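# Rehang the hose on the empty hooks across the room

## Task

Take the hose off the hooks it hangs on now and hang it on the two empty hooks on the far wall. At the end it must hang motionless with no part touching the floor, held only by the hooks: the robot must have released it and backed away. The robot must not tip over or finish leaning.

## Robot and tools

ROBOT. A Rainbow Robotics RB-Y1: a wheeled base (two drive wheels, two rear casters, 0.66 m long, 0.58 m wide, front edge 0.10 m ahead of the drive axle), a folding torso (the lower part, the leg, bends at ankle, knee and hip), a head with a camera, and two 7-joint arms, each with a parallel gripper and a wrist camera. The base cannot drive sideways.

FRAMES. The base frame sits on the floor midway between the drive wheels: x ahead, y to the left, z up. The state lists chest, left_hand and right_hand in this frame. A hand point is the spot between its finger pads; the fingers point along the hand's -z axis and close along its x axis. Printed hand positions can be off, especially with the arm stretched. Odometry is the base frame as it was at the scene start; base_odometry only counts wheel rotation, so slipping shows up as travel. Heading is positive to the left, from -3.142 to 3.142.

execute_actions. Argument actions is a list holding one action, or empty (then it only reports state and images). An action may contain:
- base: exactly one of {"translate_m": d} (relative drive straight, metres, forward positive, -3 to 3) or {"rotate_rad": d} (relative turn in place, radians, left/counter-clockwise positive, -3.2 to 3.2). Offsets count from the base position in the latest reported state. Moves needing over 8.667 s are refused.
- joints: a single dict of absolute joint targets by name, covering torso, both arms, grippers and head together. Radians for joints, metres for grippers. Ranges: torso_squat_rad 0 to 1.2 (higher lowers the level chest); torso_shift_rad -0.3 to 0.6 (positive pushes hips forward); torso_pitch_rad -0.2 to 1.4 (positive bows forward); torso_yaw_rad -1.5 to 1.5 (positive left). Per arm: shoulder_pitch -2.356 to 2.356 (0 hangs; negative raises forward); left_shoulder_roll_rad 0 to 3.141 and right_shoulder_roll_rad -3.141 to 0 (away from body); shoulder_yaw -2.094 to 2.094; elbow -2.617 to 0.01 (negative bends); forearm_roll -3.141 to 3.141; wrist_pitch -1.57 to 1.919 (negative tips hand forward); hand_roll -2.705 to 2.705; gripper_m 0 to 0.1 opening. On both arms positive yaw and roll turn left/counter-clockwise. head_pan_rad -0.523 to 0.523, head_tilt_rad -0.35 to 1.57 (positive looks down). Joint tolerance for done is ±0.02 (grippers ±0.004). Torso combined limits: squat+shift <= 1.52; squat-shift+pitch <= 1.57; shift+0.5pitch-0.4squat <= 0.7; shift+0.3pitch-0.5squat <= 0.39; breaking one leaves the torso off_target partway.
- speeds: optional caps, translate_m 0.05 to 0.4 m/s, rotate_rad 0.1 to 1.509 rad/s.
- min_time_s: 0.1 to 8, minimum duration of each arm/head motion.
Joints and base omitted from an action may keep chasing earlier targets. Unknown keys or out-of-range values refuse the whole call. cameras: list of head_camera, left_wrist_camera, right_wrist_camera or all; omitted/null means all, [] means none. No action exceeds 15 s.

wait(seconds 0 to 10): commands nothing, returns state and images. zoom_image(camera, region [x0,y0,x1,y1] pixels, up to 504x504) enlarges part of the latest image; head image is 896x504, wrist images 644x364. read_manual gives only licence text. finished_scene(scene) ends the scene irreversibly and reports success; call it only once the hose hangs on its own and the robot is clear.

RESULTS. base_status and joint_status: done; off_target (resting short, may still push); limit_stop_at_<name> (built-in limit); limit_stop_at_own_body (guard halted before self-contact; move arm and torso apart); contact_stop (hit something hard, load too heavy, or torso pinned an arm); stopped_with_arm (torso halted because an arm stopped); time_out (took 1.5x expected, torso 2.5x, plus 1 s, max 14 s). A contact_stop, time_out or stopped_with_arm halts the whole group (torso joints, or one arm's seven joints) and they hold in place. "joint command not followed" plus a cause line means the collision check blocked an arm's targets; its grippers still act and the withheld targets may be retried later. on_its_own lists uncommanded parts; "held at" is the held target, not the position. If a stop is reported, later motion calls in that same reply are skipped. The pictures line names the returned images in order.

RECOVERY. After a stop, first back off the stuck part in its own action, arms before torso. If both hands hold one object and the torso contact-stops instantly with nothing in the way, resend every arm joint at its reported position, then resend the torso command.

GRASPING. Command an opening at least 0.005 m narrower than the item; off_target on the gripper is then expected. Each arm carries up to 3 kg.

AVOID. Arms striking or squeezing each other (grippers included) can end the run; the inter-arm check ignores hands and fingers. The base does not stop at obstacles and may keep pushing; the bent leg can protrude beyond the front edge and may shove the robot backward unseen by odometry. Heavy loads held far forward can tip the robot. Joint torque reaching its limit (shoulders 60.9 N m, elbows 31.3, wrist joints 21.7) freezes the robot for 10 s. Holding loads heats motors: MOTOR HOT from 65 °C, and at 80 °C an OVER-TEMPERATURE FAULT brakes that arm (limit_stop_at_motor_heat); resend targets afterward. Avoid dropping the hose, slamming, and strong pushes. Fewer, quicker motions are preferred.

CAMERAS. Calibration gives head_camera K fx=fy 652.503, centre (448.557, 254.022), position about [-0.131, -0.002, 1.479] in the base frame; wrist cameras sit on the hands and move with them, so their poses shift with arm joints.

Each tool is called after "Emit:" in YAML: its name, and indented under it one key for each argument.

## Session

Emit:
execute_actions:
  actions: []
  cameras: ["head_camera"]

Scene clock: 0.00 s.
base_odometry: x=+0.000 y=+0.000 heading=+0.000 (m, m, rad; odometry frame)
base_status: not commanded
joint_positions: torso_squat_rad=+0.350 torso_shift_rad=+0.000 torso_pitch_rad=+0.002 torso_yaw_rad=+0.000 left_shoulder_pitch_rad=+0.023 left_shoulder_roll_rad=+0.002 left_shoulder_yaw_rad=-0.009 left_elbow_rad=-0.212 left_forearm_roll_rad=-0.055 left_wrist_pitch_rad=-0.031 left_hand_roll_rad=+0.017 left_gripper_m=+0.099 right_shoulder_pitch_rad=+0.048 right_shoulder_roll_rad=-0.028 right_shoulder_yaw_rad=-0.047 right_elbow_rad=-0.235 right_forearm_roll_rad=+0.009 right_wrist_pitch_rad=+0.002 right_hand_roll_rad=+0.041 right_gripper_m=+0.100 head_pan_rad=+0.000 head_tilt_rad=+0.400
joint_status: not commanded
chest: x=-0.2273 y=-0.0005 z=+1.2475 quat_wxyz=(+1.000, +0.000, +0.001, +0.000) (m; base frame)
left_hand: x=-0.1345 y=+0.2210 z=+0.5687 quat_wxyz=(+0.994, +0.003, -0.110, -0.020) (m; base frame)
right_hand: x=-0.1497 y=-0.2483 z=+0.5669 quat_wxyz=(+0.995, -0.020, -0.093, -0.005) (m; base frame)
pictures: head_camera
camera_calibration (this result's frames):
head_camera: T_world_to_cam=[[0.0674802, -0.997323, 0.0281499, -0.0353033], [-0.429875, -0.0545238, -0.901241, 1.27662], [0.900363, 0.048715, -0.432404, 0.757176], [0, 0, 0, 1]] pos_world=[-0.130563, -0.0024882, 1.47895]
Images, in order (width x height): head_camera 896x504.

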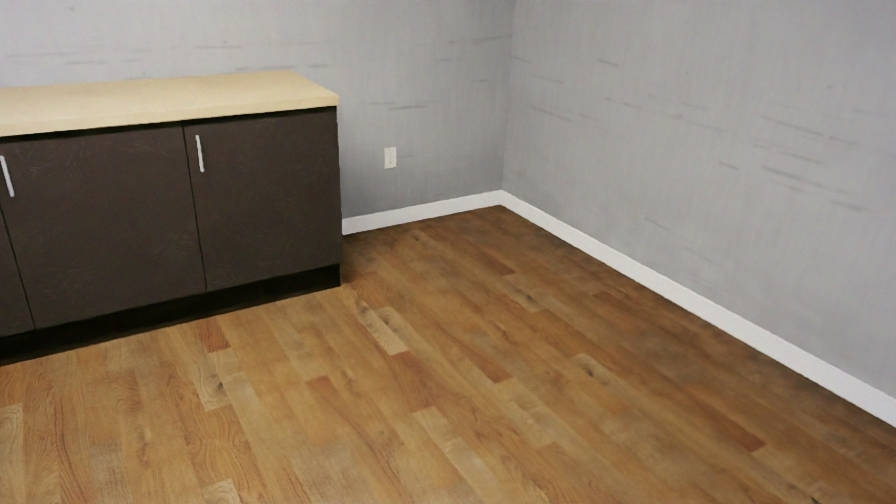

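Emit:
execute_actions:
  actions:
    - {"base": {"rotate_rad": -0.5}, "joints": {"head_pan_rad": -0.5, "head_tilt_rad": 0.25, "left_elbow_rad": -1.571, "right_elbow_rad": -1.571, "left_shoulder_roll_rad": 0.15, "right_shoulder_roll_rad": -0.15}}
  cameras: ["head_camera"]

Scene clock: 2.63 s.
base_odometry: x=+0.000 y=+0.000 heading=-0.500 (m, m, rad; odometry frame)
base_status: done
joint_positions: torso_squat_rad=+0.350 torso_shift_rad=+0.000 torso_pitch_rad=+0.002 torso_yaw_rad=+0.000 left_shoulder_pitch_rad=+0.023 left_shoulder_roll_rad=+0.150 left_shoulder_yaw_rad=-0.009 left_elbow_rad=-1.571 left_forearm_roll_rad=-0.055 left_wrist_pitch_rad=-0.031 left_hand_roll_rad=+0.017 left_gripper_m=+0.099 right_shoulder_pitch_rad=+0.048 right_shoulder_roll_rad=-0.150 right_shoulder_yaw_rad=-0.047 right_elbow_rad=-1.571 right_forearm_roll_rad=+0.009 right_wrist_pitch_rad=+0.002 right_hand_roll_rad=+0.041 right_gripper_m=+0.100 head_pan_rad=-0.500 head_tilt_rad=+0.250
joint_status: all done
chest: x=-0.2273 y=-0.0005 z=+1.2475 quat_wxyz=(+1.000, +0.000, +0.001, +0.000) (m; base frame)
left_hand: x=+0.2831 y=+0.2632 z=+1.0187 quat_wxyz=(+0.702, +0.064, -0.706, -0.069) (m; base frame)
right_hand: x=+0.2739 y=-0.2991 z=+1.0035 quat_wxyz=(+0.720, -0.092, -0.686, +0.050) (m; base frame)
pictures: head_camera
camera_calibration (this result's frames):
head_camera: T_world_to_cam=[[-0.423627, -0.905009, 0.0387225, -0.151159], [-0.281013, 0.0906607, -0.955412, 1.38563], [0.861146, -0.41562, -0.292726, 0.546704], [0, 0, 0, 1]] pos_world=[-0.145447, -0.0352018, 1.48973]
Images, in order (width x height): head_camera 896x504.

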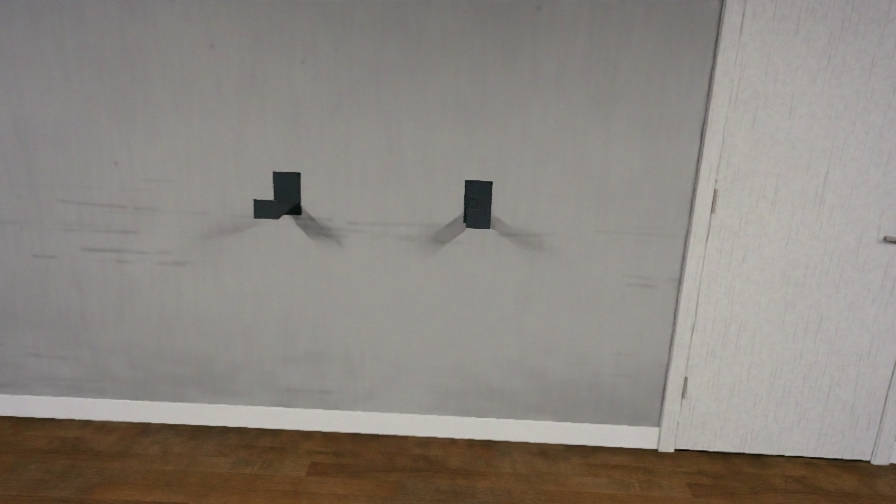

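Emit:
zoom_image:
  camera: "head_camera"
  region: [240, 155, 520, 250]

Emit:
zoom_image:
  camera: "head_camera"
  region: [0, 380, 200, 460]

Emit:
zoom_image:
  camera: "head_camera"
  region: [500, 390, 700, 470]

Region (240, 155, 520, 250) of head_camera's 896x504 image, scaled by 1.800, with more detail than that image has; it fills the top 171 rows of this view, and the rest is white.

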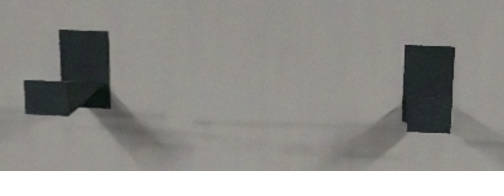

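Region (0, 380, 200, 460) of head_camera's 896x504 image, scaled by 2.520, with more detail than that image has; it fills the top 202 rows of this view, and the rest is white.

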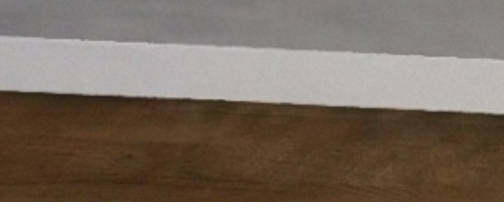

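Region (500, 390, 700, 470) of head_camera's 896x504 image, scaled by 2.520, with more detail than that image has; it fills the top 202 rows of this view, and the rest is white.

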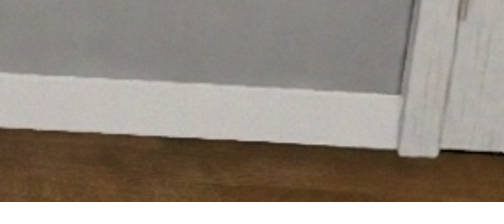

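Emit:
execute_actions:
  actions:
    - {"base": {"rotate_rad": 2.49}, "joints": {"head_pan_rad": 0.1, "head_tilt_rad": 0.25}}
  cameras: ["head_camera"]

Scene clock: 8.50 s.
base_odometry: x=+0.000 y=+0.000 heading=+1.990 (m, m, rad; odometry frame)
base_status: done
joint_positions: torso_squat_rad=+0.350 torso_shift_rad=+0.000 torso_pitch_rad=+0.001 torso_yaw_rad=+0.000 left_shoulder_pitch_rad=+0.023 left_shoulder_roll_rad=+0.150 left_shoulder_yaw_rad=-0.009 left_elbow_rad=-1.571 left_forearm_roll_rad=-0.055 left_wrist_pitch_rad=-0.031 left_hand_roll_rad=+0.017 left_gripper_m=+0.099 right_shoulder_pitch_rad=+0.048 right_shoulder_roll_rad=-0.150 right_shoulder_yaw_rad=-0.047 right_elbow_rad=-1.571 right_forearm_roll_rad=+0.009 right_wrist_pitch_rad=+0.002 right_hand_roll_rad=+0.041 right_gripper_m=+0.100 head_pan_rad=+0.100 head_tilt_rad=+0.250
joint_status: all done
chest: x=-0.2274 y=-0.0005 z=+1.2475 quat_wxyz=(+1.000, +0.000, +0.001, +0.000) (m; base frame)
left_hand: x=+0.2830 y=+0.2632 z=+1.0187 quat_wxyz=(+0.702, +0.064, -0.706, -0.069) (m; base frame)
right_hand: x=+0.2739 y=-0.2991 z=+1.0035 quat_wxyz=(+0.720, -0.092, -0.686, +0.050) (m; base frame)
pictures: head_camera
camera_calibration (this result's frames):
head_camera: T_world_to_cam=[[0.161251, -0.986189, 0.0378002, -0.0300069], [-0.283164, -0.0829231, -0.95548, 1.38516], [0.945419, 0.143369, -0.292625, 0.564238], [0, 0, 0, 1]] pos_world=[-0.136375, 0.00437513, 1.48974]
Images, in order (width x height): head_camera 896x504.

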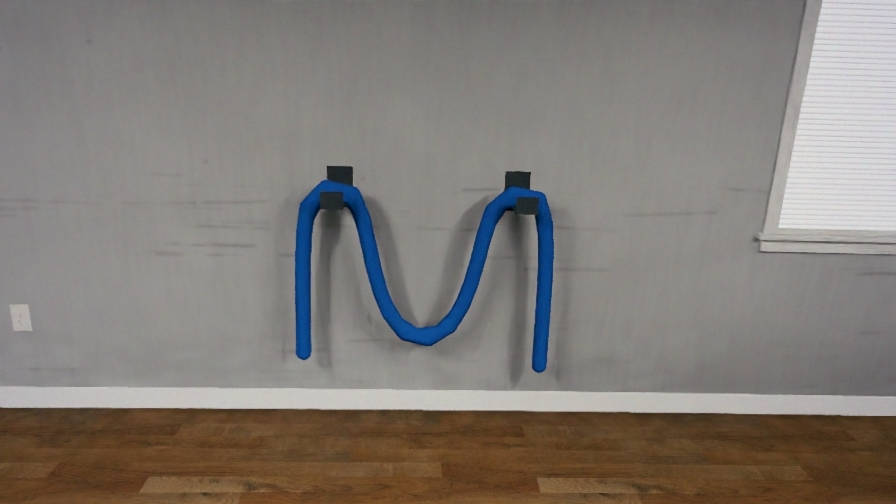

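Emit:
zoom_image:
  camera: "head_camera"
  region: [280, 150, 570, 250]

Emit:
zoom_image:
  camera: "head_camera"
  region: [0, 370, 200, 440]

Emit:
zoom_image:
  camera: "head_camera"
  region: [696, 370, 896, 440]

Region (280, 150, 570, 250) of head_camera's 896x504 image, scaled by 1.738, with more detail than that image has; it fills the top 174 rows of this view, and the rest is white.

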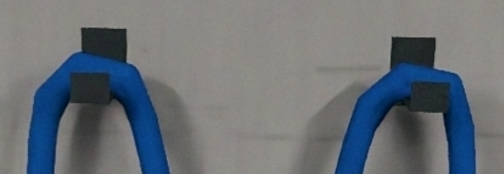

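Region (0, 370, 200, 440) of head_camera's 896x504 image, scaled by 2.520, with more detail than that image has; it fills the top 176 rows of this view, and the rest is white.

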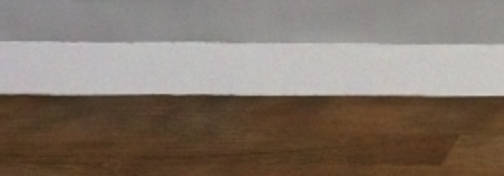

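Region (696, 370, 896, 440) of head_camera's 896x504 image, scaled by 2.520, with more detail than that image has; it fills the top 176 rows of this view, and the rest is white.

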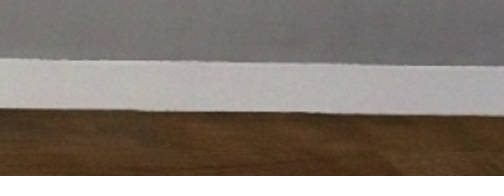

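Emit:
execute_actions:
  actions:
    - {"base": {"rotate_rad": 0.2}, "joints": {"head_pan_rad": 0.0, "head_tilt_rad": 0.3}}
  cameras: []

Emit:
execute_actions:
  actions:
    - {"joints": {"torso_squat_rad": 0.945, "left_shoulder_pitch_rad": 0.0, "left_shoulder_roll_rad": 0.861, "left_shoulder_yaw_rad": 0.0, "left_elbow_rad": -1.571, "left_forearm_roll_rad": 1.1, "left_wrist_pitch_rad": 0.0, "left_hand_roll_rad": 1.092, "right_shoulder_pitch_rad": 0.0, "right_shoulder_roll_rad": -0.92, "right_shoulder_yaw_rad": 0.0, "right_elbow_rad": -1.571, "right_forearm_roll_rad": -1.08, "right_wrist_pitch_rad": 0.0, "right_hand_roll_rad": -1.081}, "min_time_s": 4, "base": {"translate_m": 1.76}}

Scene clock: 13.37 s.
base_odometry: x=+0.000 y=+0.000 heading=+2.189 (m, m, rad; odometry frame)
base_status: done
joint_positions: torso_squat_rad=+0.350 torso_shift_rad=+0.000 torso_pitch_rad=+0.001 torso_yaw_rad=+0.000 left_shoulder_pitch_rad=+0.023 left_shoulder_roll_rad=+0.150 left_shoulder_yaw_rad=-0.009 left_elbow_rad=-1.571 left_forearm_roll_rad=-0.055 left_wrist_pitch_rad=-0.031 left_hand_roll_rad=+0.017 left_gripper_m=+0.099 right_shoulder_pitch_rad=+0.048 right_shoulder_roll_rad=-0.150 right_shoulder_yaw_rad=-0.047 right_elbow_rad=-1.571 right_forearm_roll_rad=+0.009 right_wrist_pitch_rad=+0.002 right_hand_roll_rad=+0.041 right_gripper_m=+0.100 head_pan_rad=+0.000 head_tilt_rad=+0.300
joint_status: all done
chest: x=-0.2273 y=-0.0005 z=+1.2475 quat_wxyz=(+1.000, +0.000, +0.001, +0.000) (m; base frame)
left_hand: x=+0.2830 y=+0.2632 z=+1.0187 quat_wxyz=(+0.702, +0.064, -0.706, -0.069) (m; base frame)
right_hand: x=+0.2739 y=-0.2991 z=+1.0035 quat_wxyz=(+0.720, -0.092, -0.686, +0.050) (m; base frame)
pictures: none
No camera images: the call's "cameras" was empty. Leave "cameras" out to get every camera's image.

Scene clock: 19.43 s.
base_odometry: x=-1.022 y=+1.433 heading=+2.190 (m, m, rad; odometry frame)
base_status: done
joint_positions: torso_squat_rad=+0.945 torso_shift_rad=+0.000 torso_pitch_rad=+0.002 torso_yaw_rad=+0.000 left_shoulder_pitch_rad=+0.000 left_shoulder_roll_rad=+0.861 left_shoulder_yaw_rad=+0.000 left_elbow_rad=-1.571 left_forearm_roll_rad=+1.100 left_wrist_pitch_rad=+0.000 left_hand_roll_rad=+1.092 left_gripper_m=+0.099 right_shoulder_pitch_rad=+0.000 right_shoulder_roll_rad=-0.920 right_shoulder_yaw_rad=+0.000 right_elbow_rad=-1.571 right_forearm_roll_rad=-1.080 right_wrist_pitch_rad=+0.000 right_hand_roll_rad=-1.081 right_gripper_m=+0.100 head_pan_rad=+0.000 head_tilt_rad=+0.300
joint_status: all done
chest: x=-0.2273 y=-0.0004 z=+1.0000 quat_wxyz=(+1.000, +0.000, +0.001, +0.000) (m; base frame)
left_hand: x=+0.2902 y=+0.4522 z=+0.8793 quat_wxyz=(+0.557, -0.436, -0.556, +0.437) (m; base frame)
right_hand: x=+0.2900 y=-0.4646 z=+0.8932 quat_wxyz=(+0.576, +0.411, -0.575, -0.412) (m; base frame)
pictures: head_camera, left_wrist_camera, right_wrist_camera
camera_calibration (this result's frames):
head_camera: T_world_to_cam=[[0.0639499, -0.997348, 0.0347448, -0.036801], [-0.337506, -0.0543791, -0.939751, 1.11862], [0.939149, 0.0483704, -0.340088, 0.547357], [0, 0, 0, 1]] pos_world=[-0.134156, -0.00234985, 1.23865]
left_wrist_camera: T_world_to_cam=[[0.0184222, 0.965664, 0.259142, -0.665239], [-0.641024, -0.187499, 0.744266, -0.351979], [0.767299, -0.179827, 0.61556, -0.599803], [0, 0, 0, 1]] pos_world=[0.246857, 0.468541, 0.803572]
right_wrist_camera: T_world_to_cam=[[-0.0505778, 0.946016, -0.32015, 0.732086], [-0.624048, 0.220341, 0.749676, -0.34803], [0.779748, 0.237706, 0.579215, -0.548734], [0, 0, 0, 1]] pos_world=[0.247714, -0.485443, 0.813122]
Images, in order (width x height): head_camera 896x504, left_wrist_camera 644x364, right_wrist_camera 644x364.

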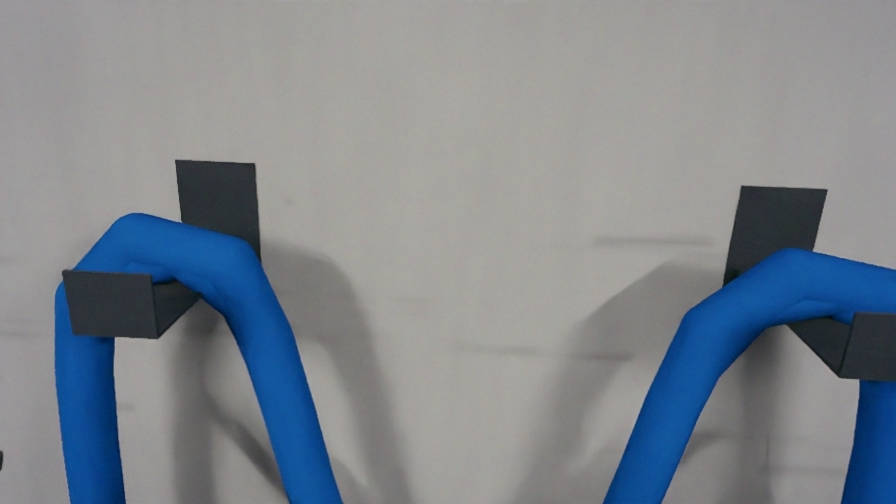

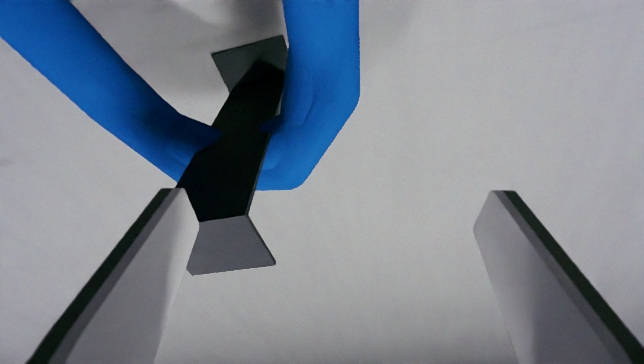

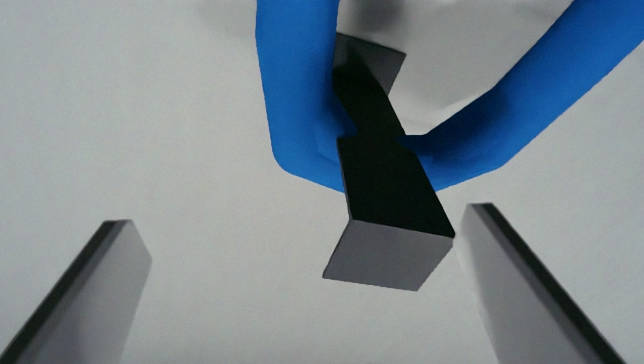

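Emit:
execute_actions:
  actions:
    - {"joints": {"torso_yaw_rad": -0.013}, "base": {"translate_m": 0.212}, "speeds": {"translate_m": 0.12}}
  cameras: ["left_wrist_camera", "right_wrist_camera"]

Scene clock: 22.77 s.
base_odometry: x=-1.145 y=+1.606 heading=+2.191 (m, m, rad; odometry frame)
base_status: done
joint_positions: torso_squat_rad=+0.945 torso_shift_rad=+0.000 torso_pitch_rad=+0.002 torso_yaw_rad=-0.013 left_shoulder_pitch_rad=+0.000 left_shoulder_roll_rad=+0.861 left_shoulder_yaw_rad=+0.000 left_elbow_rad=-1.571 left_forearm_roll_rad=+1.100 left_wrist_pitch_rad=+0.000 left_hand_roll_rad=+1.092 left_gripper_m=+0.099 right_shoulder_pitch_rad=+0.000 right_shoulder_roll_rad=-0.920 right_shoulder_yaw_rad=+0.000 right_elbow_rad=-1.571 right_forearm_roll_rad=-1.080 right_wrist_pitch_rad=+0.000 right_hand_roll_rad=-1.081 right_gripper_m=+0.100 head_pan_rad=+0.000 head_tilt_rad=+0.300
joint_status: all done
chest: x=-0.2273 y=-0.0004 z=+1.0000 quat_wxyz=(+1.000, +0.000, +0.001, -0.007) (m; base frame)
left_hand: x=+0.2959 y=+0.4456 z=+0.8793 quat_wxyz=(+0.560, -0.440, -0.553, +0.433) (m; base frame)
right_hand: x=+0.2840 y=-0.4712 z=+0.8932 quat_wxyz=(+0.573, +0.407, -0.578, -0.415) (m; base frame)
pictures: left_wrist_camera, right_wrist_camera
camera_calibration (this result's frames):
left_wrist_camera: T_world_to_cam=[[0.0307777, 0.965345, 0.259155, -0.662451], [-0.643366, -0.179293, 0.744268, -0.352499], [0.76494, -0.189638, 0.615552, -0.600332], [0, 0, 0, 1]] pos_world=[0.252821, 0.462447, 0.803566]
right_wrist_camera: T_world_to_cam=[[-0.038461, 0.946557, -0.320236, 0.734921], [-0.621149, 0.228389, 0.749675, -0.34736], [0.782748, 0.227748, 0.579169, -0.547992], [0, 0, 0, 1]] pos_world=[0.241443, -0.491508, 0.813136]
Images, in order (width x height): left_wrist_camera 644x364, right_wrist_camera 644x364.

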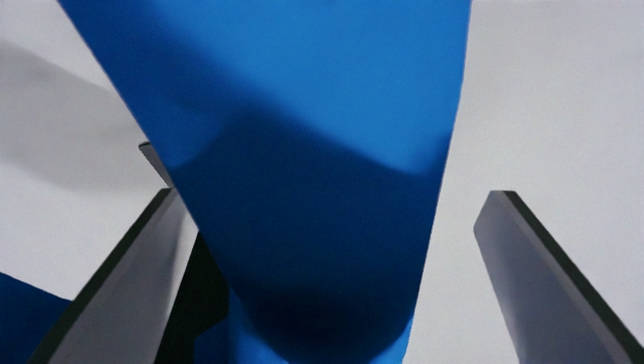

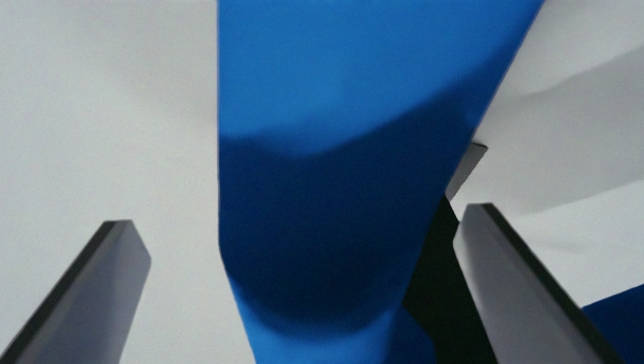

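Emit:
execute_actions:
  actions:
    - {"joints": {"left_gripper_m": 0.045, "right_gripper_m": 0.045, "head_pan_rad": -0.5, "head_tilt_rad": 0.45}}
  cameras: ["head_camera"]

Emit:
execute_actions:
  actions:
    - {"joints": {"left_shoulder_roll_rad": 1.02, "left_elbow_rad": -1.53, "right_shoulder_roll_rad": -1.06, "right_elbow_rad": -1.49}, "min_time_s": 1.0}
  cameras: ["head_camera"]

Scene clock: 24.17 s.
base_odometry: x=-1.145 y=+1.606 heading=+2.191 (m, m, rad; odometry frame)
base_status: not commanded
joint_positions: torso_squat_rad=+0.945 torso_shift_rad=+0.000 torso_pitch_rad=+0.002 torso_yaw_rad=-0.013 left_shoulder_pitch_rad=+0.000 left_shoulder_roll_rad=+0.861 left_shoulder_yaw_rad=+0.000 left_elbow_rad=-1.571 left_forearm_roll_rad=+1.100 left_wrist_pitch_rad=+0.000 left_hand_roll_rad=+1.092 left_gripper_m=+0.059 right_shoulder_pitch_rad=+0.000 right_shoulder_roll_rad=-0.920 right_shoulder_yaw_rad=+0.000 right_elbow_rad=-1.571 right_forearm_roll_rad=-1.080 right_wrist_pitch_rad=+0.000 right_hand_roll_rad=-1.081 right_gripper_m=+0.059 head_pan_rad=-0.500 head_tilt_rad=+0.450
joint_status: left_gripper_m off_target (ended at +0.059, target +0.045); right_gripper_m off_target (ended at +0.059, target +0.045); the others done
chest: x=-0.2274 y=-0.0004 z=+1.0000 quat_wxyz=(+1.000, +0.000, +0.001, -0.007) (m; base frame)
left_hand: x=+0.2959 y=+0.4456 z=+0.8793 quat_wxyz=(+0.560, -0.440, -0.553, +0.433) (m; base frame)
right_hand: x=+0.2840 y=-0.4712 z=+0.8932 quat_wxyz=(+0.573, +0.407, -0.577, -0.415) (m; base frame)
pictures: head_camera
camera_calibration (this result's frames):
head_camera: T_world_to_cam=[[-0.429678, -0.90262, 0.0255945, -0.127241], [-0.44012, 0.184594, -0.87876, 1.02454], [0.788462, -0.388848, -0.476576, 0.679961], [0, 0, 0, 1]] pos_world=[-0.139876, -0.0395719, 1.22763]
Images, in order (width x height): head_camera 896x504.

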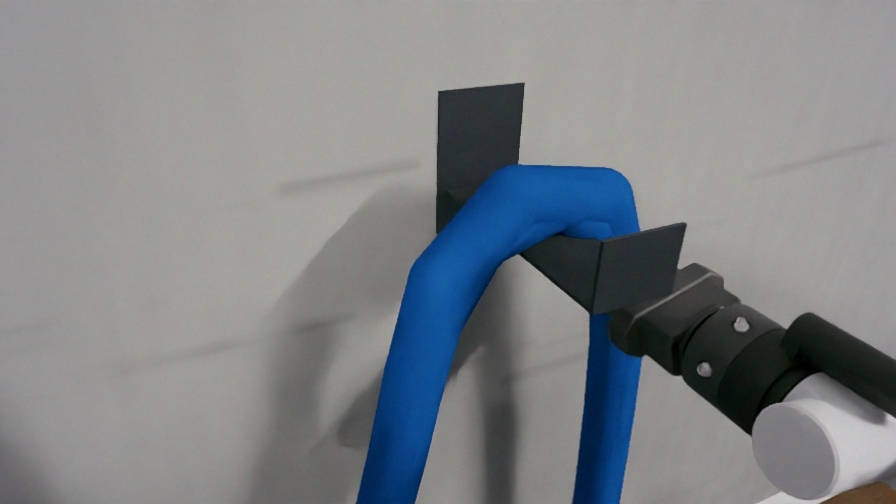

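Scene clock: 25.47 s.
base_odometry: x=-1.145 y=+1.606 heading=+2.191 (m, m, rad; odometry frame)
base_status: not commanded
joint_positions: torso_squat_rad=+0.945 torso_shift_rad=+0.000 torso_pitch_rad=+0.002 torso_yaw_rad=-0.013 left_shoulder_pitch_rad=+0.000 left_shoulder_roll_rad=+1.019 left_shoulder_yaw_rad=+0.000 left_elbow_rad=-1.531 left_forearm_roll_rad=+1.100 left_wrist_pitch_rad=+0.000 left_hand_roll_rad=+1.092 left_gripper_m=+0.059 right_shoulder_pitch_rad=+0.000 right_shoulder_roll_rad=-1.059 right_shoulder_yaw_rad=+0.000 right_elbow_rad=-1.490 right_forearm_roll_rad=-1.080 right_wrist_pitch_rad=+0.000 right_hand_roll_rad=-1.081 right_gripper_m=+0.059 head_pan_rad=-0.500 head_tilt_rad=+0.450
joint_status: all done
chest: x=-0.2274 y=-0.0003 z=+1.0000 quat_wxyz=(+1.000, +0.000, +0.001, -0.006) (m; base frame)
left_hand: x=+0.2949 y=+0.4908 z=+0.9081 quat_wxyz=(+0.592, -0.380, -0.586, +0.402) (m; base frame)
right_hand: x=+0.2793 y=-0.5285 z=+0.9097 quat_wxyz=(+0.599, +0.337, -0.605, -0.402) (m; base frame)
pictures: head_camera
camera_calibration (this result's frames):
head_camera: T_world_to_cam=[[-0.429659, -0.902627, 0.0256569, -0.127266], [-0.440126, 0.184526, -0.878771, 1.02454], [0.788468, -0.388864, -0.476553, 0.679954], [0, 0, 0, 1]] pos_world=[-0.139875, -0.0395177, 1.22764]
Images, in order (width x height): head_camera 896x504.

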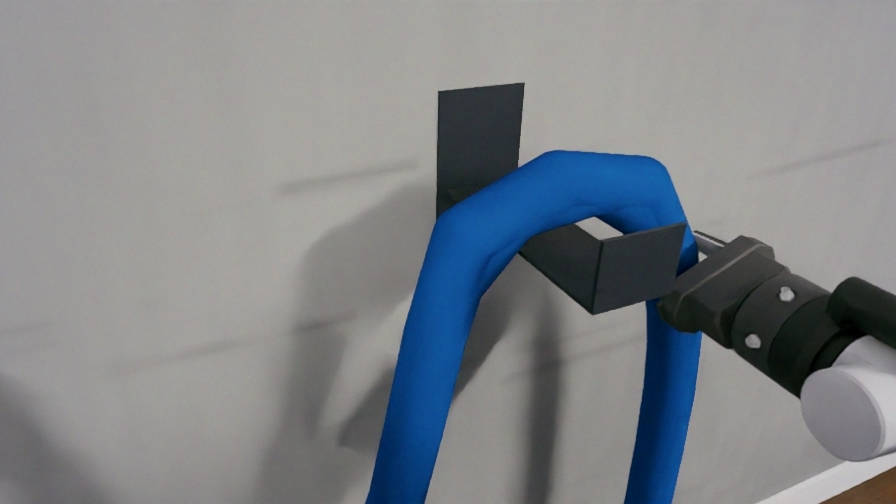

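Emit:
execute_actions:
  actions:
    - {"joints": {"torso_squat_rad": 0.62, "left_hand_roll_rad": 0.7, "right_hand_roll_rad": -0.7, "head_tilt_rad": 0.7}, "min_time_s": 1.5}
  cameras: []

Emit:
execute_actions:
  actions:
    - {"joints": {"torso_squat_rad": 0.15, "left_shoulder_roll_rad": 0.544, "left_elbow_rad": -1.67, "left_hand_roll_rad": -0.372, "right_shoulder_roll_rad": -0.807, "right_elbow_rad": -1.64, "right_hand_roll_rad": 0.033}, "min_time_s": 2.2}
  cameras: ["head_camera"]

Emit:
execute_actions:
  actions:
    - {"joints": {"head_pan_rad": 0.45}}
  cameras: ["head_camera"]

Scene clock: 29.07 s.
base_odometry: x=-1.145 y=+1.606 heading=+2.191 (m, m, rad; odometry frame)
base_status: not commanded
joint_positions: torso_squat_rad=+0.620 torso_shift_rad=+0.001 torso_pitch_rad=+0.002 torso_yaw_rad=-0.013 left_shoulder_pitch_rad=+0.000 left_shoulder_roll_rad=+1.019 left_shoulder_yaw_rad=-0.001 left_elbow_rad=-1.530 left_forearm_roll_rad=+1.100 left_wrist_pitch_rad=+0.000 left_hand_roll_rad=+0.700 left_gripper_m=+0.059 right_shoulder_pitch_rad=+0.000 right_shoulder_roll_rad=-1.059 right_shoulder_yaw_rad=+0.001 right_elbow_rad=-1.490 right_forearm_roll_rad=-1.080 right_wrist_pitch_rad=+0.000 right_hand_roll_rad=-0.700 right_gripper_m=+0.059 head_pan_rad=-0.500 head_tilt_rad=+0.700
joint_status: all done
chest: x=-0.2270 y=-0.0004 z=+1.1597 quat_wxyz=(+1.000, +0.000, +0.001, -0.007) (m; base frame)
left_hand: x=+0.2951 y=+0.4910 z=+1.0670 quat_wxyz=(+0.659, -0.259, -0.649, +0.279) (m; base frame)
right_hand: x=+0.2794 y=-0.5288 z=+1.0686 quat_wxyz=(+0.665, +0.216, -0.657, -0.282) (m; base frame)
pictures: none
No camera images: the call's "cameras" was empty. Leave "cameras" out to get every camera's image.

Scene clock: 31.57 s.
base_odometry: x=-1.145 y=+1.606 heading=+2.191 (m, m, rad; odometry frame)
base_status: not commanded
joint_positions: torso_squat_rad=+0.150 torso_shift_rad=+0.001 torso_pitch_rad=+0.002 torso_yaw_rad=-0.013 left_shoulder_pitch_rad=+0.001 left_shoulder_roll_rad=+0.544 left_shoulder_yaw_rad=-0.001 left_elbow_rad=-1.669 left_forearm_roll_rad=+1.100 left_wrist_pitch_rad=+0.000 left_hand_roll_rad=-0.372 left_gripper_m=+0.059 right_shoulder_pitch_rad=+0.000 right_shoulder_roll_rad=-0.807 right_shoulder_yaw_rad=+0.001 right_elbow_rad=-1.639 right_forearm_roll_rad=-1.080 right_wrist_pitch_rad=+0.000 right_hand_roll_rad=+0.033 right_gripper_m=+0.059 head_pan_rad=-0.500 head_tilt_rad=+0.700
joint_status: all done
chest: x=-0.2269 y=-0.0005 z=+1.2821 quat_wxyz=(+1.000, +0.000, +0.001, -0.007) (m; base frame)
left_hand: x=+0.2955 y=+0.3466 z=+1.1390 quat_wxyz=(+0.677, -0.090, -0.730, +0.040) (m; base frame)
right_hand: x=+0.2858 y=-0.4247 z=+1.1711 quat_wxyz=(+0.688, +0.099, -0.716, -0.070) (m; base frame)
pictures: head_camera
camera_calibration (this result's frames):
head_camera: T_world_to_cam=[[-0.426113, -0.904633, 0.00815384, -0.107765], [-0.617131, 0.284076, -0.733791, 1.02173], [0.661495, -0.31771, -0.679326, 1.08851], [0, 0, 0, 1]] pos_world=[-0.135425, -0.0419051, 1.49007]
Images, in order (width x height): head_camera 896x504.

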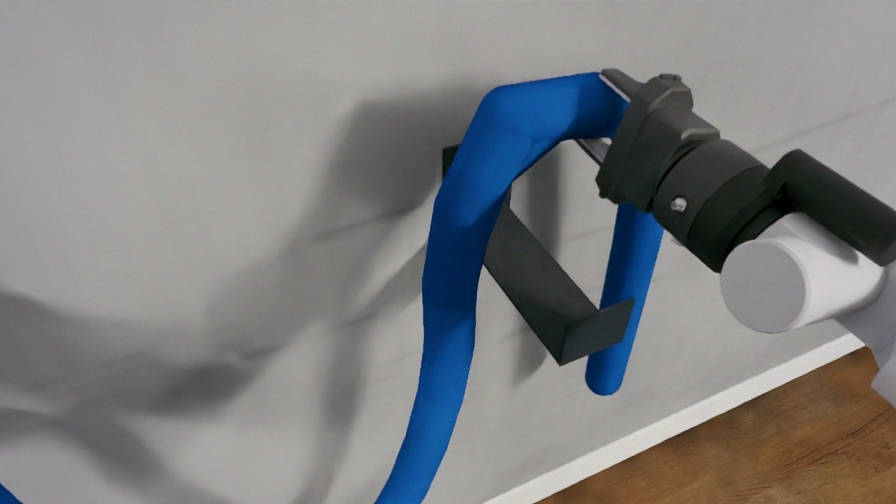

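Scene clock: 32.87 s.
base_odometry: x=-1.145 y=+1.606 heading=+2.191 (m, m, rad; odometry frame)
base_status: not commanded
joint_positions: torso_squat_rad=+0.150 torso_shift_rad=+0.001 torso_pitch_rad=+0.002 torso_yaw_rad=-0.013 left_shoulder_pitch_rad=+0.001 left_shoulder_roll_rad=+0.544 left_shoulder_yaw_rad=-0.001 left_elbow_rad=-1.669 left_forearm_roll_rad=+1.100 left_wrist_pitch_rad=+0.000 left_hand_roll_rad=-0.372 left_gripper_m=+0.059 right_shoulder_pitch_rad=+0.000 right_shoulder_roll_rad=-0.807 right_shoulder_yaw_rad=+0.001 right_elbow_rad=-1.639 right_forearm_roll_rad=-1.080 right_wrist_pitch_rad=+0.000 right_hand_roll_rad=+0.033 right_gripper_m=+0.059 head_pan_rad=+0.450 head_tilt_rad=+0.700
joint_status: all done
chest: x=-0.2269 y=-0.0005 z=+1.2821 quat_wxyz=(+1.000, +0.000, +0.001, -0.007) (m; base frame)
left_hand: x=+0.2955 y=+0.3466 z=+1.1390 quat_wxyz=(+0.677, -0.090, -0.730, +0.040) (m; base frame)
right_hand: x=+0.2858 y=-0.4247 z=+1.1711 quat_wxyz=(+0.688, +0.099, -0.716, -0.070) (m; base frame)
pictures: head_camera
camera_calibration (this result's frames):
head_camera: T_world_to_cam=[[0.487874, -0.872892, 0.00620204, 0.0820578], [-0.590616, -0.33532, -0.733984, 1.02692], [0.642769, 0.354429, -0.679138, 1.08497], [0, 0, 0, 1]] pos_world=[-0.1309, 0.0314317, 1.49008]
Images, in order (width x height): head_camera 896x504.

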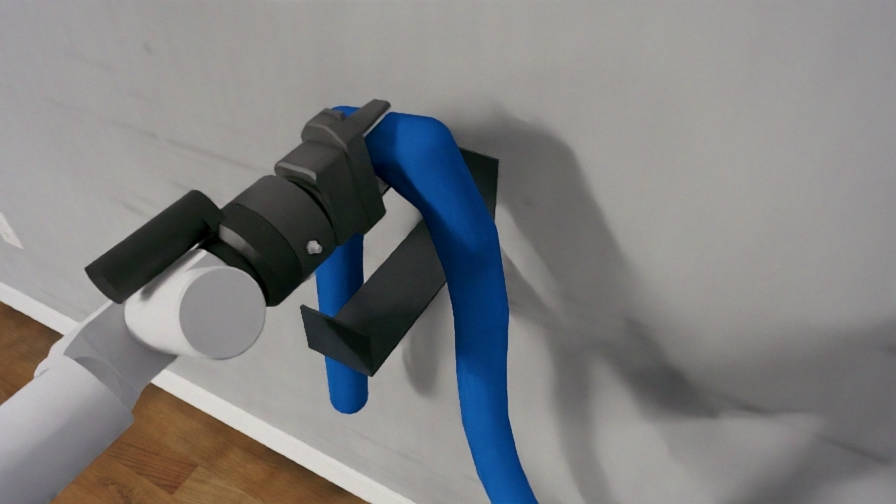

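Emit:
execute_actions:
  actions:
    - {"base": {"translate_m": -0.26}, "speeds": {"translate_m": 0.1}, "joints": {"head_pan_rad": 0.0, "head_tilt_rad": 0.75}}
  cameras: ["head_camera"]

Scene clock: 36.27 s.
base_odometry: x=-0.994 y=+1.394 heading=+2.192 (m, m, rad; odometry frame)
base_status: done
joint_positions: torso_squat_rad=+0.150 torso_shift_rad=+0.000 torso_pitch_rad=+0.002 torso_yaw_rad=-0.013 left_shoulder_pitch_rad=+0.001 left_shoulder_roll_rad=+0.544 left_shoulder_yaw_rad=-0.001 left_elbow_rad=-1.669 left_forearm_roll_rad=+1.100 left_wrist_pitch_rad=+0.000 left_hand_roll_rad=-0.372 left_gripper_m=+0.059 right_shoulder_pitch_rad=+0.001 right_shoulder_roll_rad=-0.807 right_shoulder_yaw_rad=+0.001 right_elbow_rad=-1.639 right_forearm_roll_rad=-1.080 right_wrist_pitch_rad=+0.000 right_hand_roll_rad=+0.033 right_gripper_m=+0.059 head_pan_rad=+0.000 head_tilt_rad=+0.750
joint_status: all done
chest: x=-0.2271 y=-0.0005 z=+1.2821 quat_wxyz=(+1.000, +0.000, +0.001, -0.006) (m; base frame)
left_hand: x=+0.2953 y=+0.3467 z=+1.1390 quat_wxyz=(+0.677, -0.090, -0.730, +0.040) (m; base frame)
right_hand: x=+0.2857 y=-0.4247 z=+1.1712 quat_wxyz=(+0.688, +0.099, -0.716, -0.070) (m; base frame)
pictures: head_camera
camera_calibration (this result's frames):
head_camera: T_world_to_cam=[[0.0600295, -0.998191, 0.00346902, -0.00147432], [-0.71349, -0.045338, -0.699197, 0.950313], [0.698089, 0.0394973, -0.71492, 1.14922], [0, 0, 0, 1]] pos_world=[-0.124129, -0.0037774, 1.48606]
Images, in order (width x height): head_camera 896x504.

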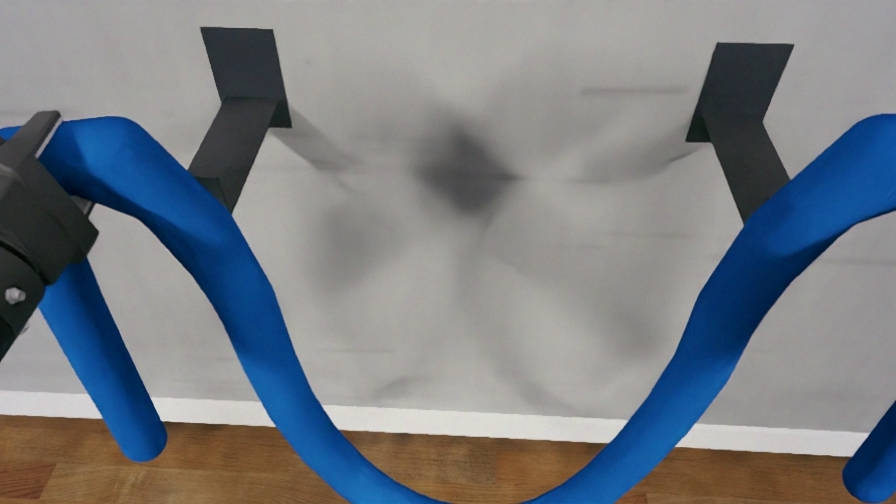

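Emit:
execute_actions:
  actions:
    - {"base": {"translate_m": -1.0}, "joints": {"head_tilt_rad": 0.3, "head_pan_rad": -0.1}}
  cameras: []

Emit:
execute_actions:
  actions:
    - {"base": {"rotate_rad": -3.03}}
  cameras: ["head_camera"]

Scene clock: 41.40 s.
base_odometry: x=-0.411 y=+0.581 heading=+2.193 (m, m, rad; odometry frame)
base_status: done
joint_positions: torso_squat_rad=+0.150 torso_shift_rad=+0.001 torso_pitch_rad=+0.002 torso_yaw_rad=-0.013 left_shoulder_pitch_rad=+0.001 left_shoulder_roll_rad=+0.544 left_shoulder_yaw_rad=-0.001 left_elbow_rad=-1.669 left_forearm_roll_rad=+1.100 left_wrist_pitch_rad=+0.000 left_hand_roll_rad=-0.372 left_gripper_m=+0.059 right_shoulder_pitch_rad=+0.001 right_shoulder_roll_rad=-0.807 right_shoulder_yaw_rad=+0.001 right_elbow_rad=-1.639 right_forearm_roll_rad=-1.080 right_wrist_pitch_rad=+0.000 right_hand_roll_rad=+0.033 right_gripper_m=+0.059 head_pan_rad=-0.100 head_tilt_rad=+0.300
joint_status: all done
chest: x=-0.2270 y=-0.0005 z=+1.2821 quat_wxyz=(+1.000, +0.000, +0.001, -0.006) (m; base frame)
left_hand: x=+0.2953 y=+0.3467 z=+1.1390 quat_wxyz=(+0.677, -0.090, -0.730, +0.040) (m; base frame)
right_hand: x=+0.2857 y=-0.4247 z=+1.1711 quat_wxyz=(+0.688, +0.099, -0.716, -0.070) (m; base frame)
pictures: none
No camera images: the call's "cameras" was empty. Leave "cameras" out to get every camera's image.

Scene clock: 46.63 s.
base_odometry: x=-0.411 y=+0.581 heading=-0.837 (m, m, rad; odometry frame)
base_status: done
joint_positions: torso_squat_rad=+0.150 torso_shift_rad=+0.000 torso_pitch_rad=+0.002 torso_yaw_rad=-0.013 left_shoulder_pitch_rad=+0.001 left_shoulder_roll_rad=+0.544 left_shoulder_yaw_rad=-0.001 left_elbow_rad=-1.669 left_forearm_roll_rad=+1.100 left_wrist_pitch_rad=+0.000 left_hand_roll_rad=-0.372 left_gripper_m=+0.059 right_shoulder_pitch_rad=+0.001 right_shoulder_roll_rad=-0.807 right_shoulder_yaw_rad=+0.001 right_elbow_rad=-1.639 right_forearm_roll_rad=-1.080 right_wrist_pitch_rad=+0.000 right_hand_roll_rad=+0.033 right_gripper_m=+0.059 head_pan_rad=-0.100 head_tilt_rad=+0.300
joint_status: not commanded
chest: x=-0.2271 y=-0.0006 z=+1.2821 quat_wxyz=(+1.000, +0.000, +0.001, -0.006) (m; base frame)
left_hand: x=+0.2953 y=+0.3467 z=+1.1391 quat_wxyz=(+0.677, -0.090, -0.730, +0.040) (m; base frame)
right_hand: x=+0.2856 y=-0.4247 z=+1.1711 quat_wxyz=(+0.688, +0.099, -0.716, -0.070) (m; base frame)
pictures: head_camera
camera_calibration (this result's frames):
head_camera: T_world_to_cam=[[-0.0487146, -0.998202, 0.0349253, -0.0704291], [-0.341862, -0.0161917, -0.939611, 1.38273], [0.938487, -0.0577124, -0.340459, 0.64337], [0, 0, 0, 1]] pos_world=[-0.134521, -0.0107833, 1.52073]
Images, in order (width x height): head_camera 896x504.

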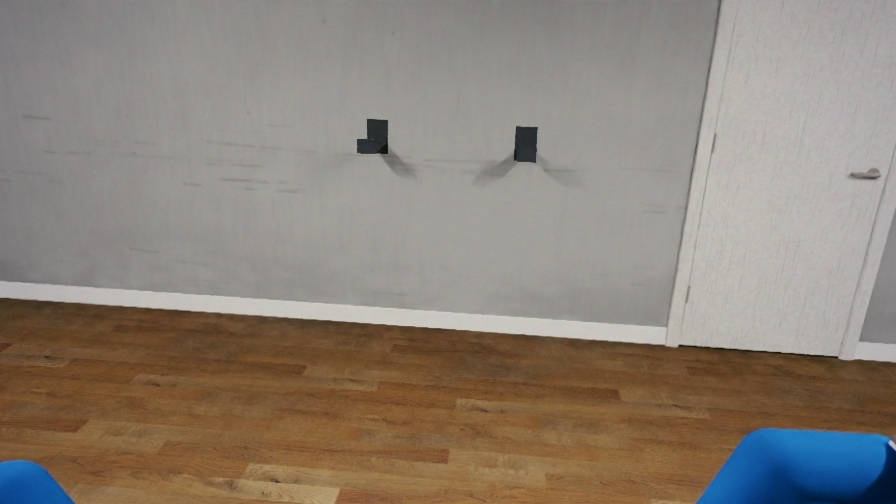

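Emit:
zoom_image:
  camera: "head_camera"
  region: [340, 105, 560, 185]

Emit:
zoom_image:
  camera: "head_camera"
  region: [0, 265, 200, 335]

Emit:
zoom_image:
  camera: "head_camera"
  region: [500, 295, 700, 365]

Region (340, 105, 560, 185) of head_camera's 896x504 image, scaled by 2.291, with more detail than that image has; it fills the top 183 rows of this view, and the rest is white.

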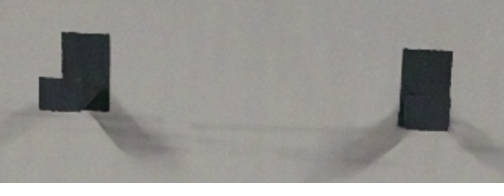

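Region (0, 265, 200, 335) of head_camera's 896x504 image, scaled by 2.520, with more detail than that image has; it fills the top 176 rows of this view, and the rest is white.

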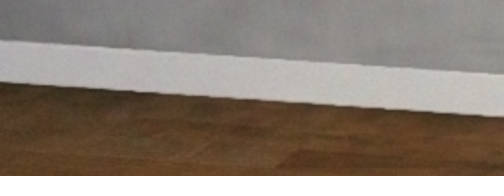

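Region (500, 295, 700, 365) of head_camera's 896x504 image, scaled by 2.520, with more detail than that image has; it fills the top 176 rows of this view, and the rest is white.

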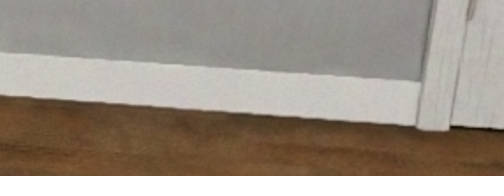

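Emit:
execute_actions:
  actions: []

Scene clock: 48.10 s.
base_odometry: x=-0.411 y=+0.581 heading=-0.837 (m, m, rad; odometry frame)
base_status: done
joint_positions: torso_squat_rad=+0.150 torso_shift_rad=+0.000 torso_pitch_rad=+0.002 torso_yaw_rad=-0.013 left_shoulder_pitch_rad=+0.001 left_shoulder_roll_rad=+0.544 left_shoulder_yaw_rad=-0.001 left_elbow_rad=-1.669 left_forearm_roll_rad=+1.100 left_wrist_pitch_rad=+0.000 left_hand_roll_rad=-0.372 left_gripper_m=+0.059 right_shoulder_pitch_rad=+0.001 right_shoulder_roll_rad=-0.807 right_shoulder_yaw_rad=+0.001 right_elbow_rad=-1.639 right_forearm_roll_rad=-1.080 right_wrist_pitch_rad=+0.000 right_hand_roll_rad=+0.033 right_gripper_m=+0.059 head_pan_rad=-0.100 head_tilt_rad=+0.300
joint_status: not commanded
chest: x=-0.2271 y=-0.0006 z=+1.2821 quat_wxyz=(+1.000, +0.000, +0.001, -0.006) (m; base frame)
left_hand: x=+0.2953 y=+0.3467 z=+1.1390 quat_wxyz=(+0.677, -0.090, -0.730, +0.040) (m; base frame)
right_hand: x=+0.2856 y=-0.4247 z=+1.1711 quat_wxyz=(+0.688, +0.099, -0.716, -0.070) (m; base frame)
pictures: head_camera, left_wrist_camera, right_wrist_camera
camera_calibration (this result's frames):
head_camera: T_world_to_cam=[[-0.0487146, -0.998202, 0.0349256, -0.0704291], [-0.341867, -0.0161916, -0.939609, 1.38273], [0.938485, -0.0577126, -0.340463, 0.643371], [0, 0, 0, 1]] pos_world=[-0.134515, -0.0107832, 1.52073]
left_wrist_camera: T_world_to_cam=[[-0.0519323, 0.162321, 0.98537, -1.15864], [-0.697843, -0.711716, 0.0804632, 0.392811], [0.714365, -0.683456, 0.150236, -0.0622771], [0, 0, 0, 1]] pos_world=[0.258438, 0.425078, 1.11944]
right_wrist_camera: T_world_to_cam=[[-0.0164681, 0.238899, -0.970905, 1.23517], [-0.661157, 0.725839, 0.189813, 0.313054], [0.750067, 0.645046, 0.145996, -0.0269246], [0, 0, 0, 1]] pos_world=[0.247514, -0.50494, 1.14374]
Images, in order (width x height): head_camera 896x504, left_wrist_camera 644x364, right_wrist_camera 644x364.

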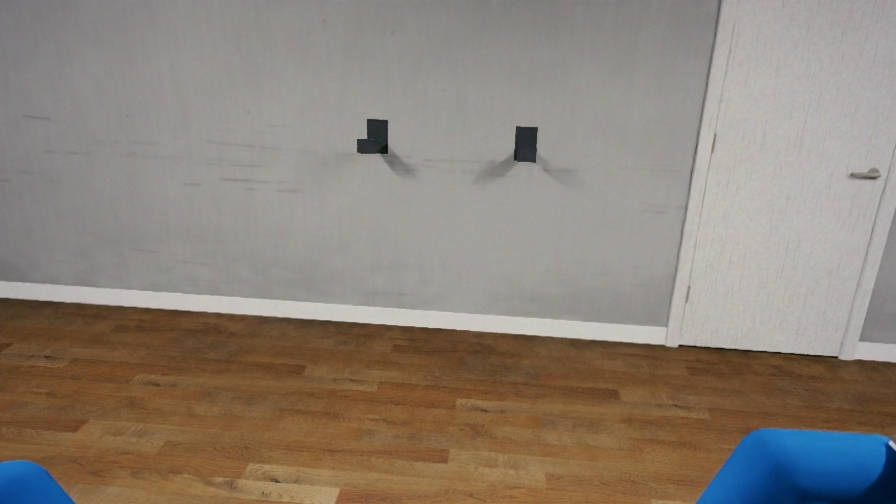

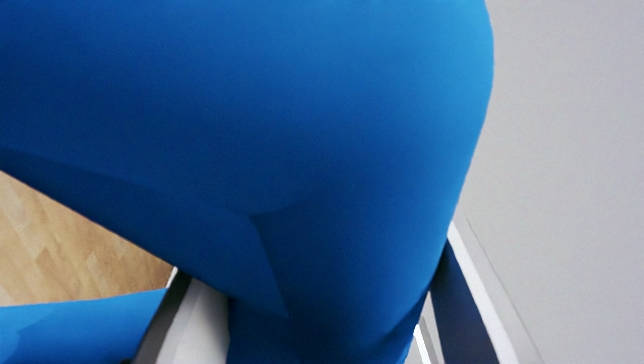

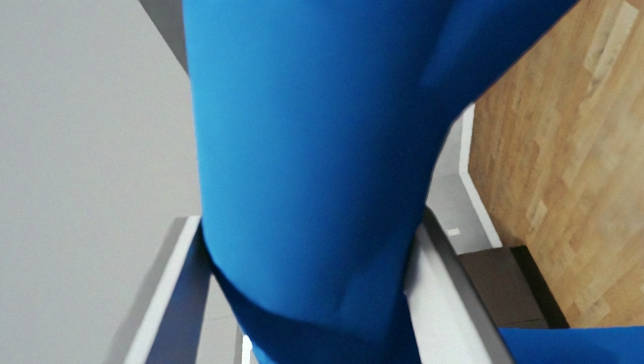

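Emit:
execute_actions:
  actions:
    - {"base": {"translate_m": 1.67}, "joints": {"head_pan_rad": -0.06, "head_tilt_rad": 0.45}}
  cameras: []

Emit:
execute_actions:
  actions:
    - {"base": {"rotate_rad": -0.138}}
  cameras: ["head_camera"]

Scene clock: 55.03 s.
base_odometry: x=+0.707 y=-0.659 heading=-0.837 (m, m, rad; odometry frame)
base_status: done
joint_positions: torso_squat_rad=+0.150 torso_shift_rad=+0.001 torso_pitch_rad=+0.002 torso_yaw_rad=-0.013 left_shoulder_pitch_rad=+0.001 left_shoulder_roll_rad=+0.544 left_shoulder_yaw_rad=-0.001 left_elbow_rad=-1.669 left_forearm_roll_rad=+1.100 left_wrist_pitch_rad=+0.000 left_hand_roll_rad=-0.372 left_gripper_m=+0.059 right_shoulder_pitch_rad=+0.001 right_shoulder_roll_rad=-0.807 right_shoulder_yaw_rad=+0.001 right_elbow_rad=-1.639 right_forearm_roll_rad=-1.080 right_wrist_pitch_rad=+0.000 right_hand_roll_rad=+0.033 right_gripper_m=+0.059 head_pan_rad=-0.060 head_tilt_rad=+0.450
joint_status: all done
chest: x=-0.2270 y=-0.0006 z=+1.2821 quat_wxyz=(+1.000, +0.000, +0.001, -0.006) (m; base frame)
left_hand: x=+0.2954 y=+0.3467 z=+1.1390 quat_wxyz=(+0.677, -0.090, -0.730, +0.040) (m; base frame)
right_hand: x=+0.2857 y=-0.4247 z=+1.1710 quat_wxyz=(+0.688, +0.099, -0.716, -0.070) (m; base frame)
pictures: none
No camera images: the call's "cameras" was empty. Leave "cameras" out to get every camera's image.

Scene clock: 56.40 s.
base_odometry: x=+0.707 y=-0.659 heading=-0.975 (m, m, rad; odometry frame)
base_status: done
joint_positions: torso_squat_rad=+0.150 torso_shift_rad=+0.001 torso_pitch_rad=+0.002 torso_yaw_rad=-0.013 left_shoulder_pitch_rad=+0.001 left_shoulder_roll_rad=+0.544 left_shoulder_yaw_rad=-0.001 left_elbow_rad=-1.669 left_forearm_roll_rad=+1.100 left_wrist_pitch_rad=+0.000 left_hand_roll_rad=-0.372 left_gripper_m=+0.059 right_shoulder_pitch_rad=+0.001 right_shoulder_roll_rad=-0.807 right_shoulder_yaw_rad=+0.001 right_elbow_rad=-1.639 right_forearm_roll_rad=-1.080 right_wrist_pitch_rad=+0.000 right_hand_roll_rad=+0.033 right_gripper_m=+0.059 head_pan_rad=-0.060 head_tilt_rad=+0.450
joint_status: not commanded
chest: x=-0.2270 y=-0.0005 z=+1.2821 quat_wxyz=(+1.000, +0.000, +0.001, -0.006) (m; base frame)
left_hand: x=+0.2954 y=+0.3467 z=+1.1390 quat_wxyz=(+0.677, -0.090, -0.730, +0.040) (m; base frame)
right_hand: x=+0.2857 y=-0.4247 z=+1.1710 quat_wxyz=(+0.688, +0.099, -0.716, -0.070) (m; base frame)
pictures: head_camera
camera_calibration (this result's frames):
head_camera: T_world_to_cam=[[-0.00435797, -0.999679, 0.02494, -0.0464918], [-0.47729, -0.0198366, -0.878522, 1.26455], [0.878735, -0.0157322, -0.47705, 0.833456], [0, 0, 0, 1]] pos_world=[-0.129033, -0.00828038, 1.50969]
Images, in order (width x height): head_camera 896x504.

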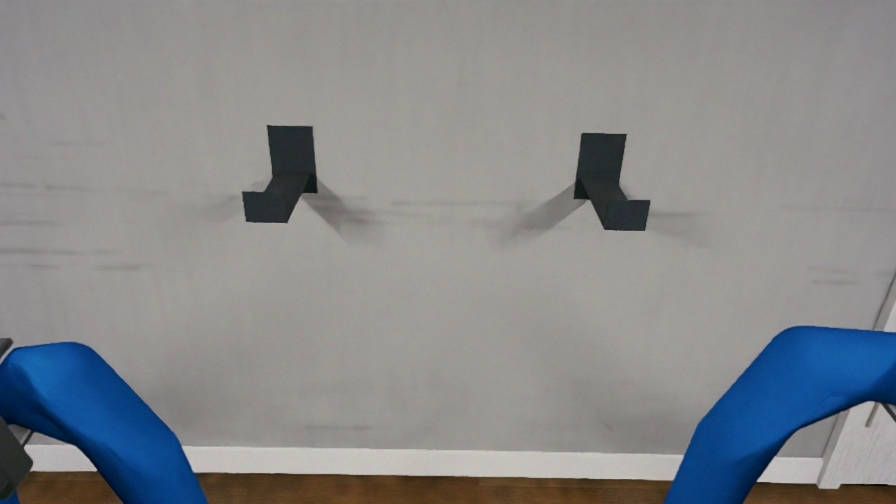

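Emit:
zoom_image:
  camera: "head_camera"
  region: [220, 100, 360, 240]

Emit:
zoom_image:
  camera: "head_camera"
  region: [540, 110, 680, 250]

Emit:
zoom_image:
  camera: "head_camera"
  region: [190, 400, 694, 504]

Region (220, 100, 360, 240) of head_camera's 896x504 image, scaled by 3.600, with more detail than that image has.

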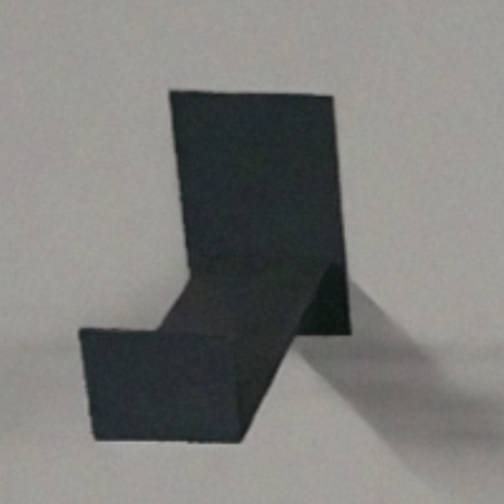

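Region (540, 110, 680, 250) of head_camera's 896x504 image, scaled by 3.600, with more detail than that image has.

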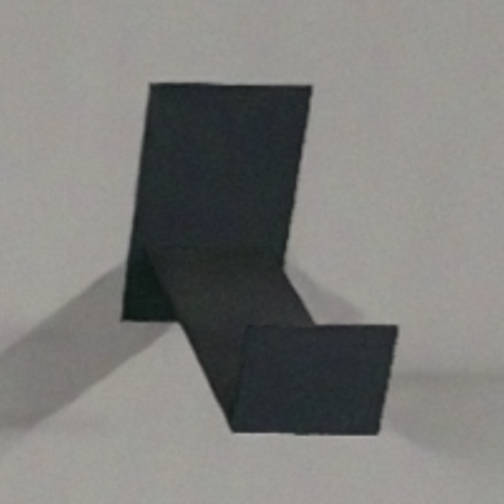

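Region (190, 400, 694, 504) of head_camera's 896x504 image, scaled by 1.000; it fills the top 104 rows of this view, and the rest is white.

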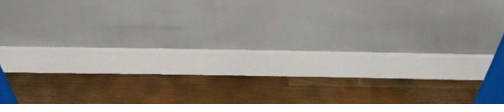

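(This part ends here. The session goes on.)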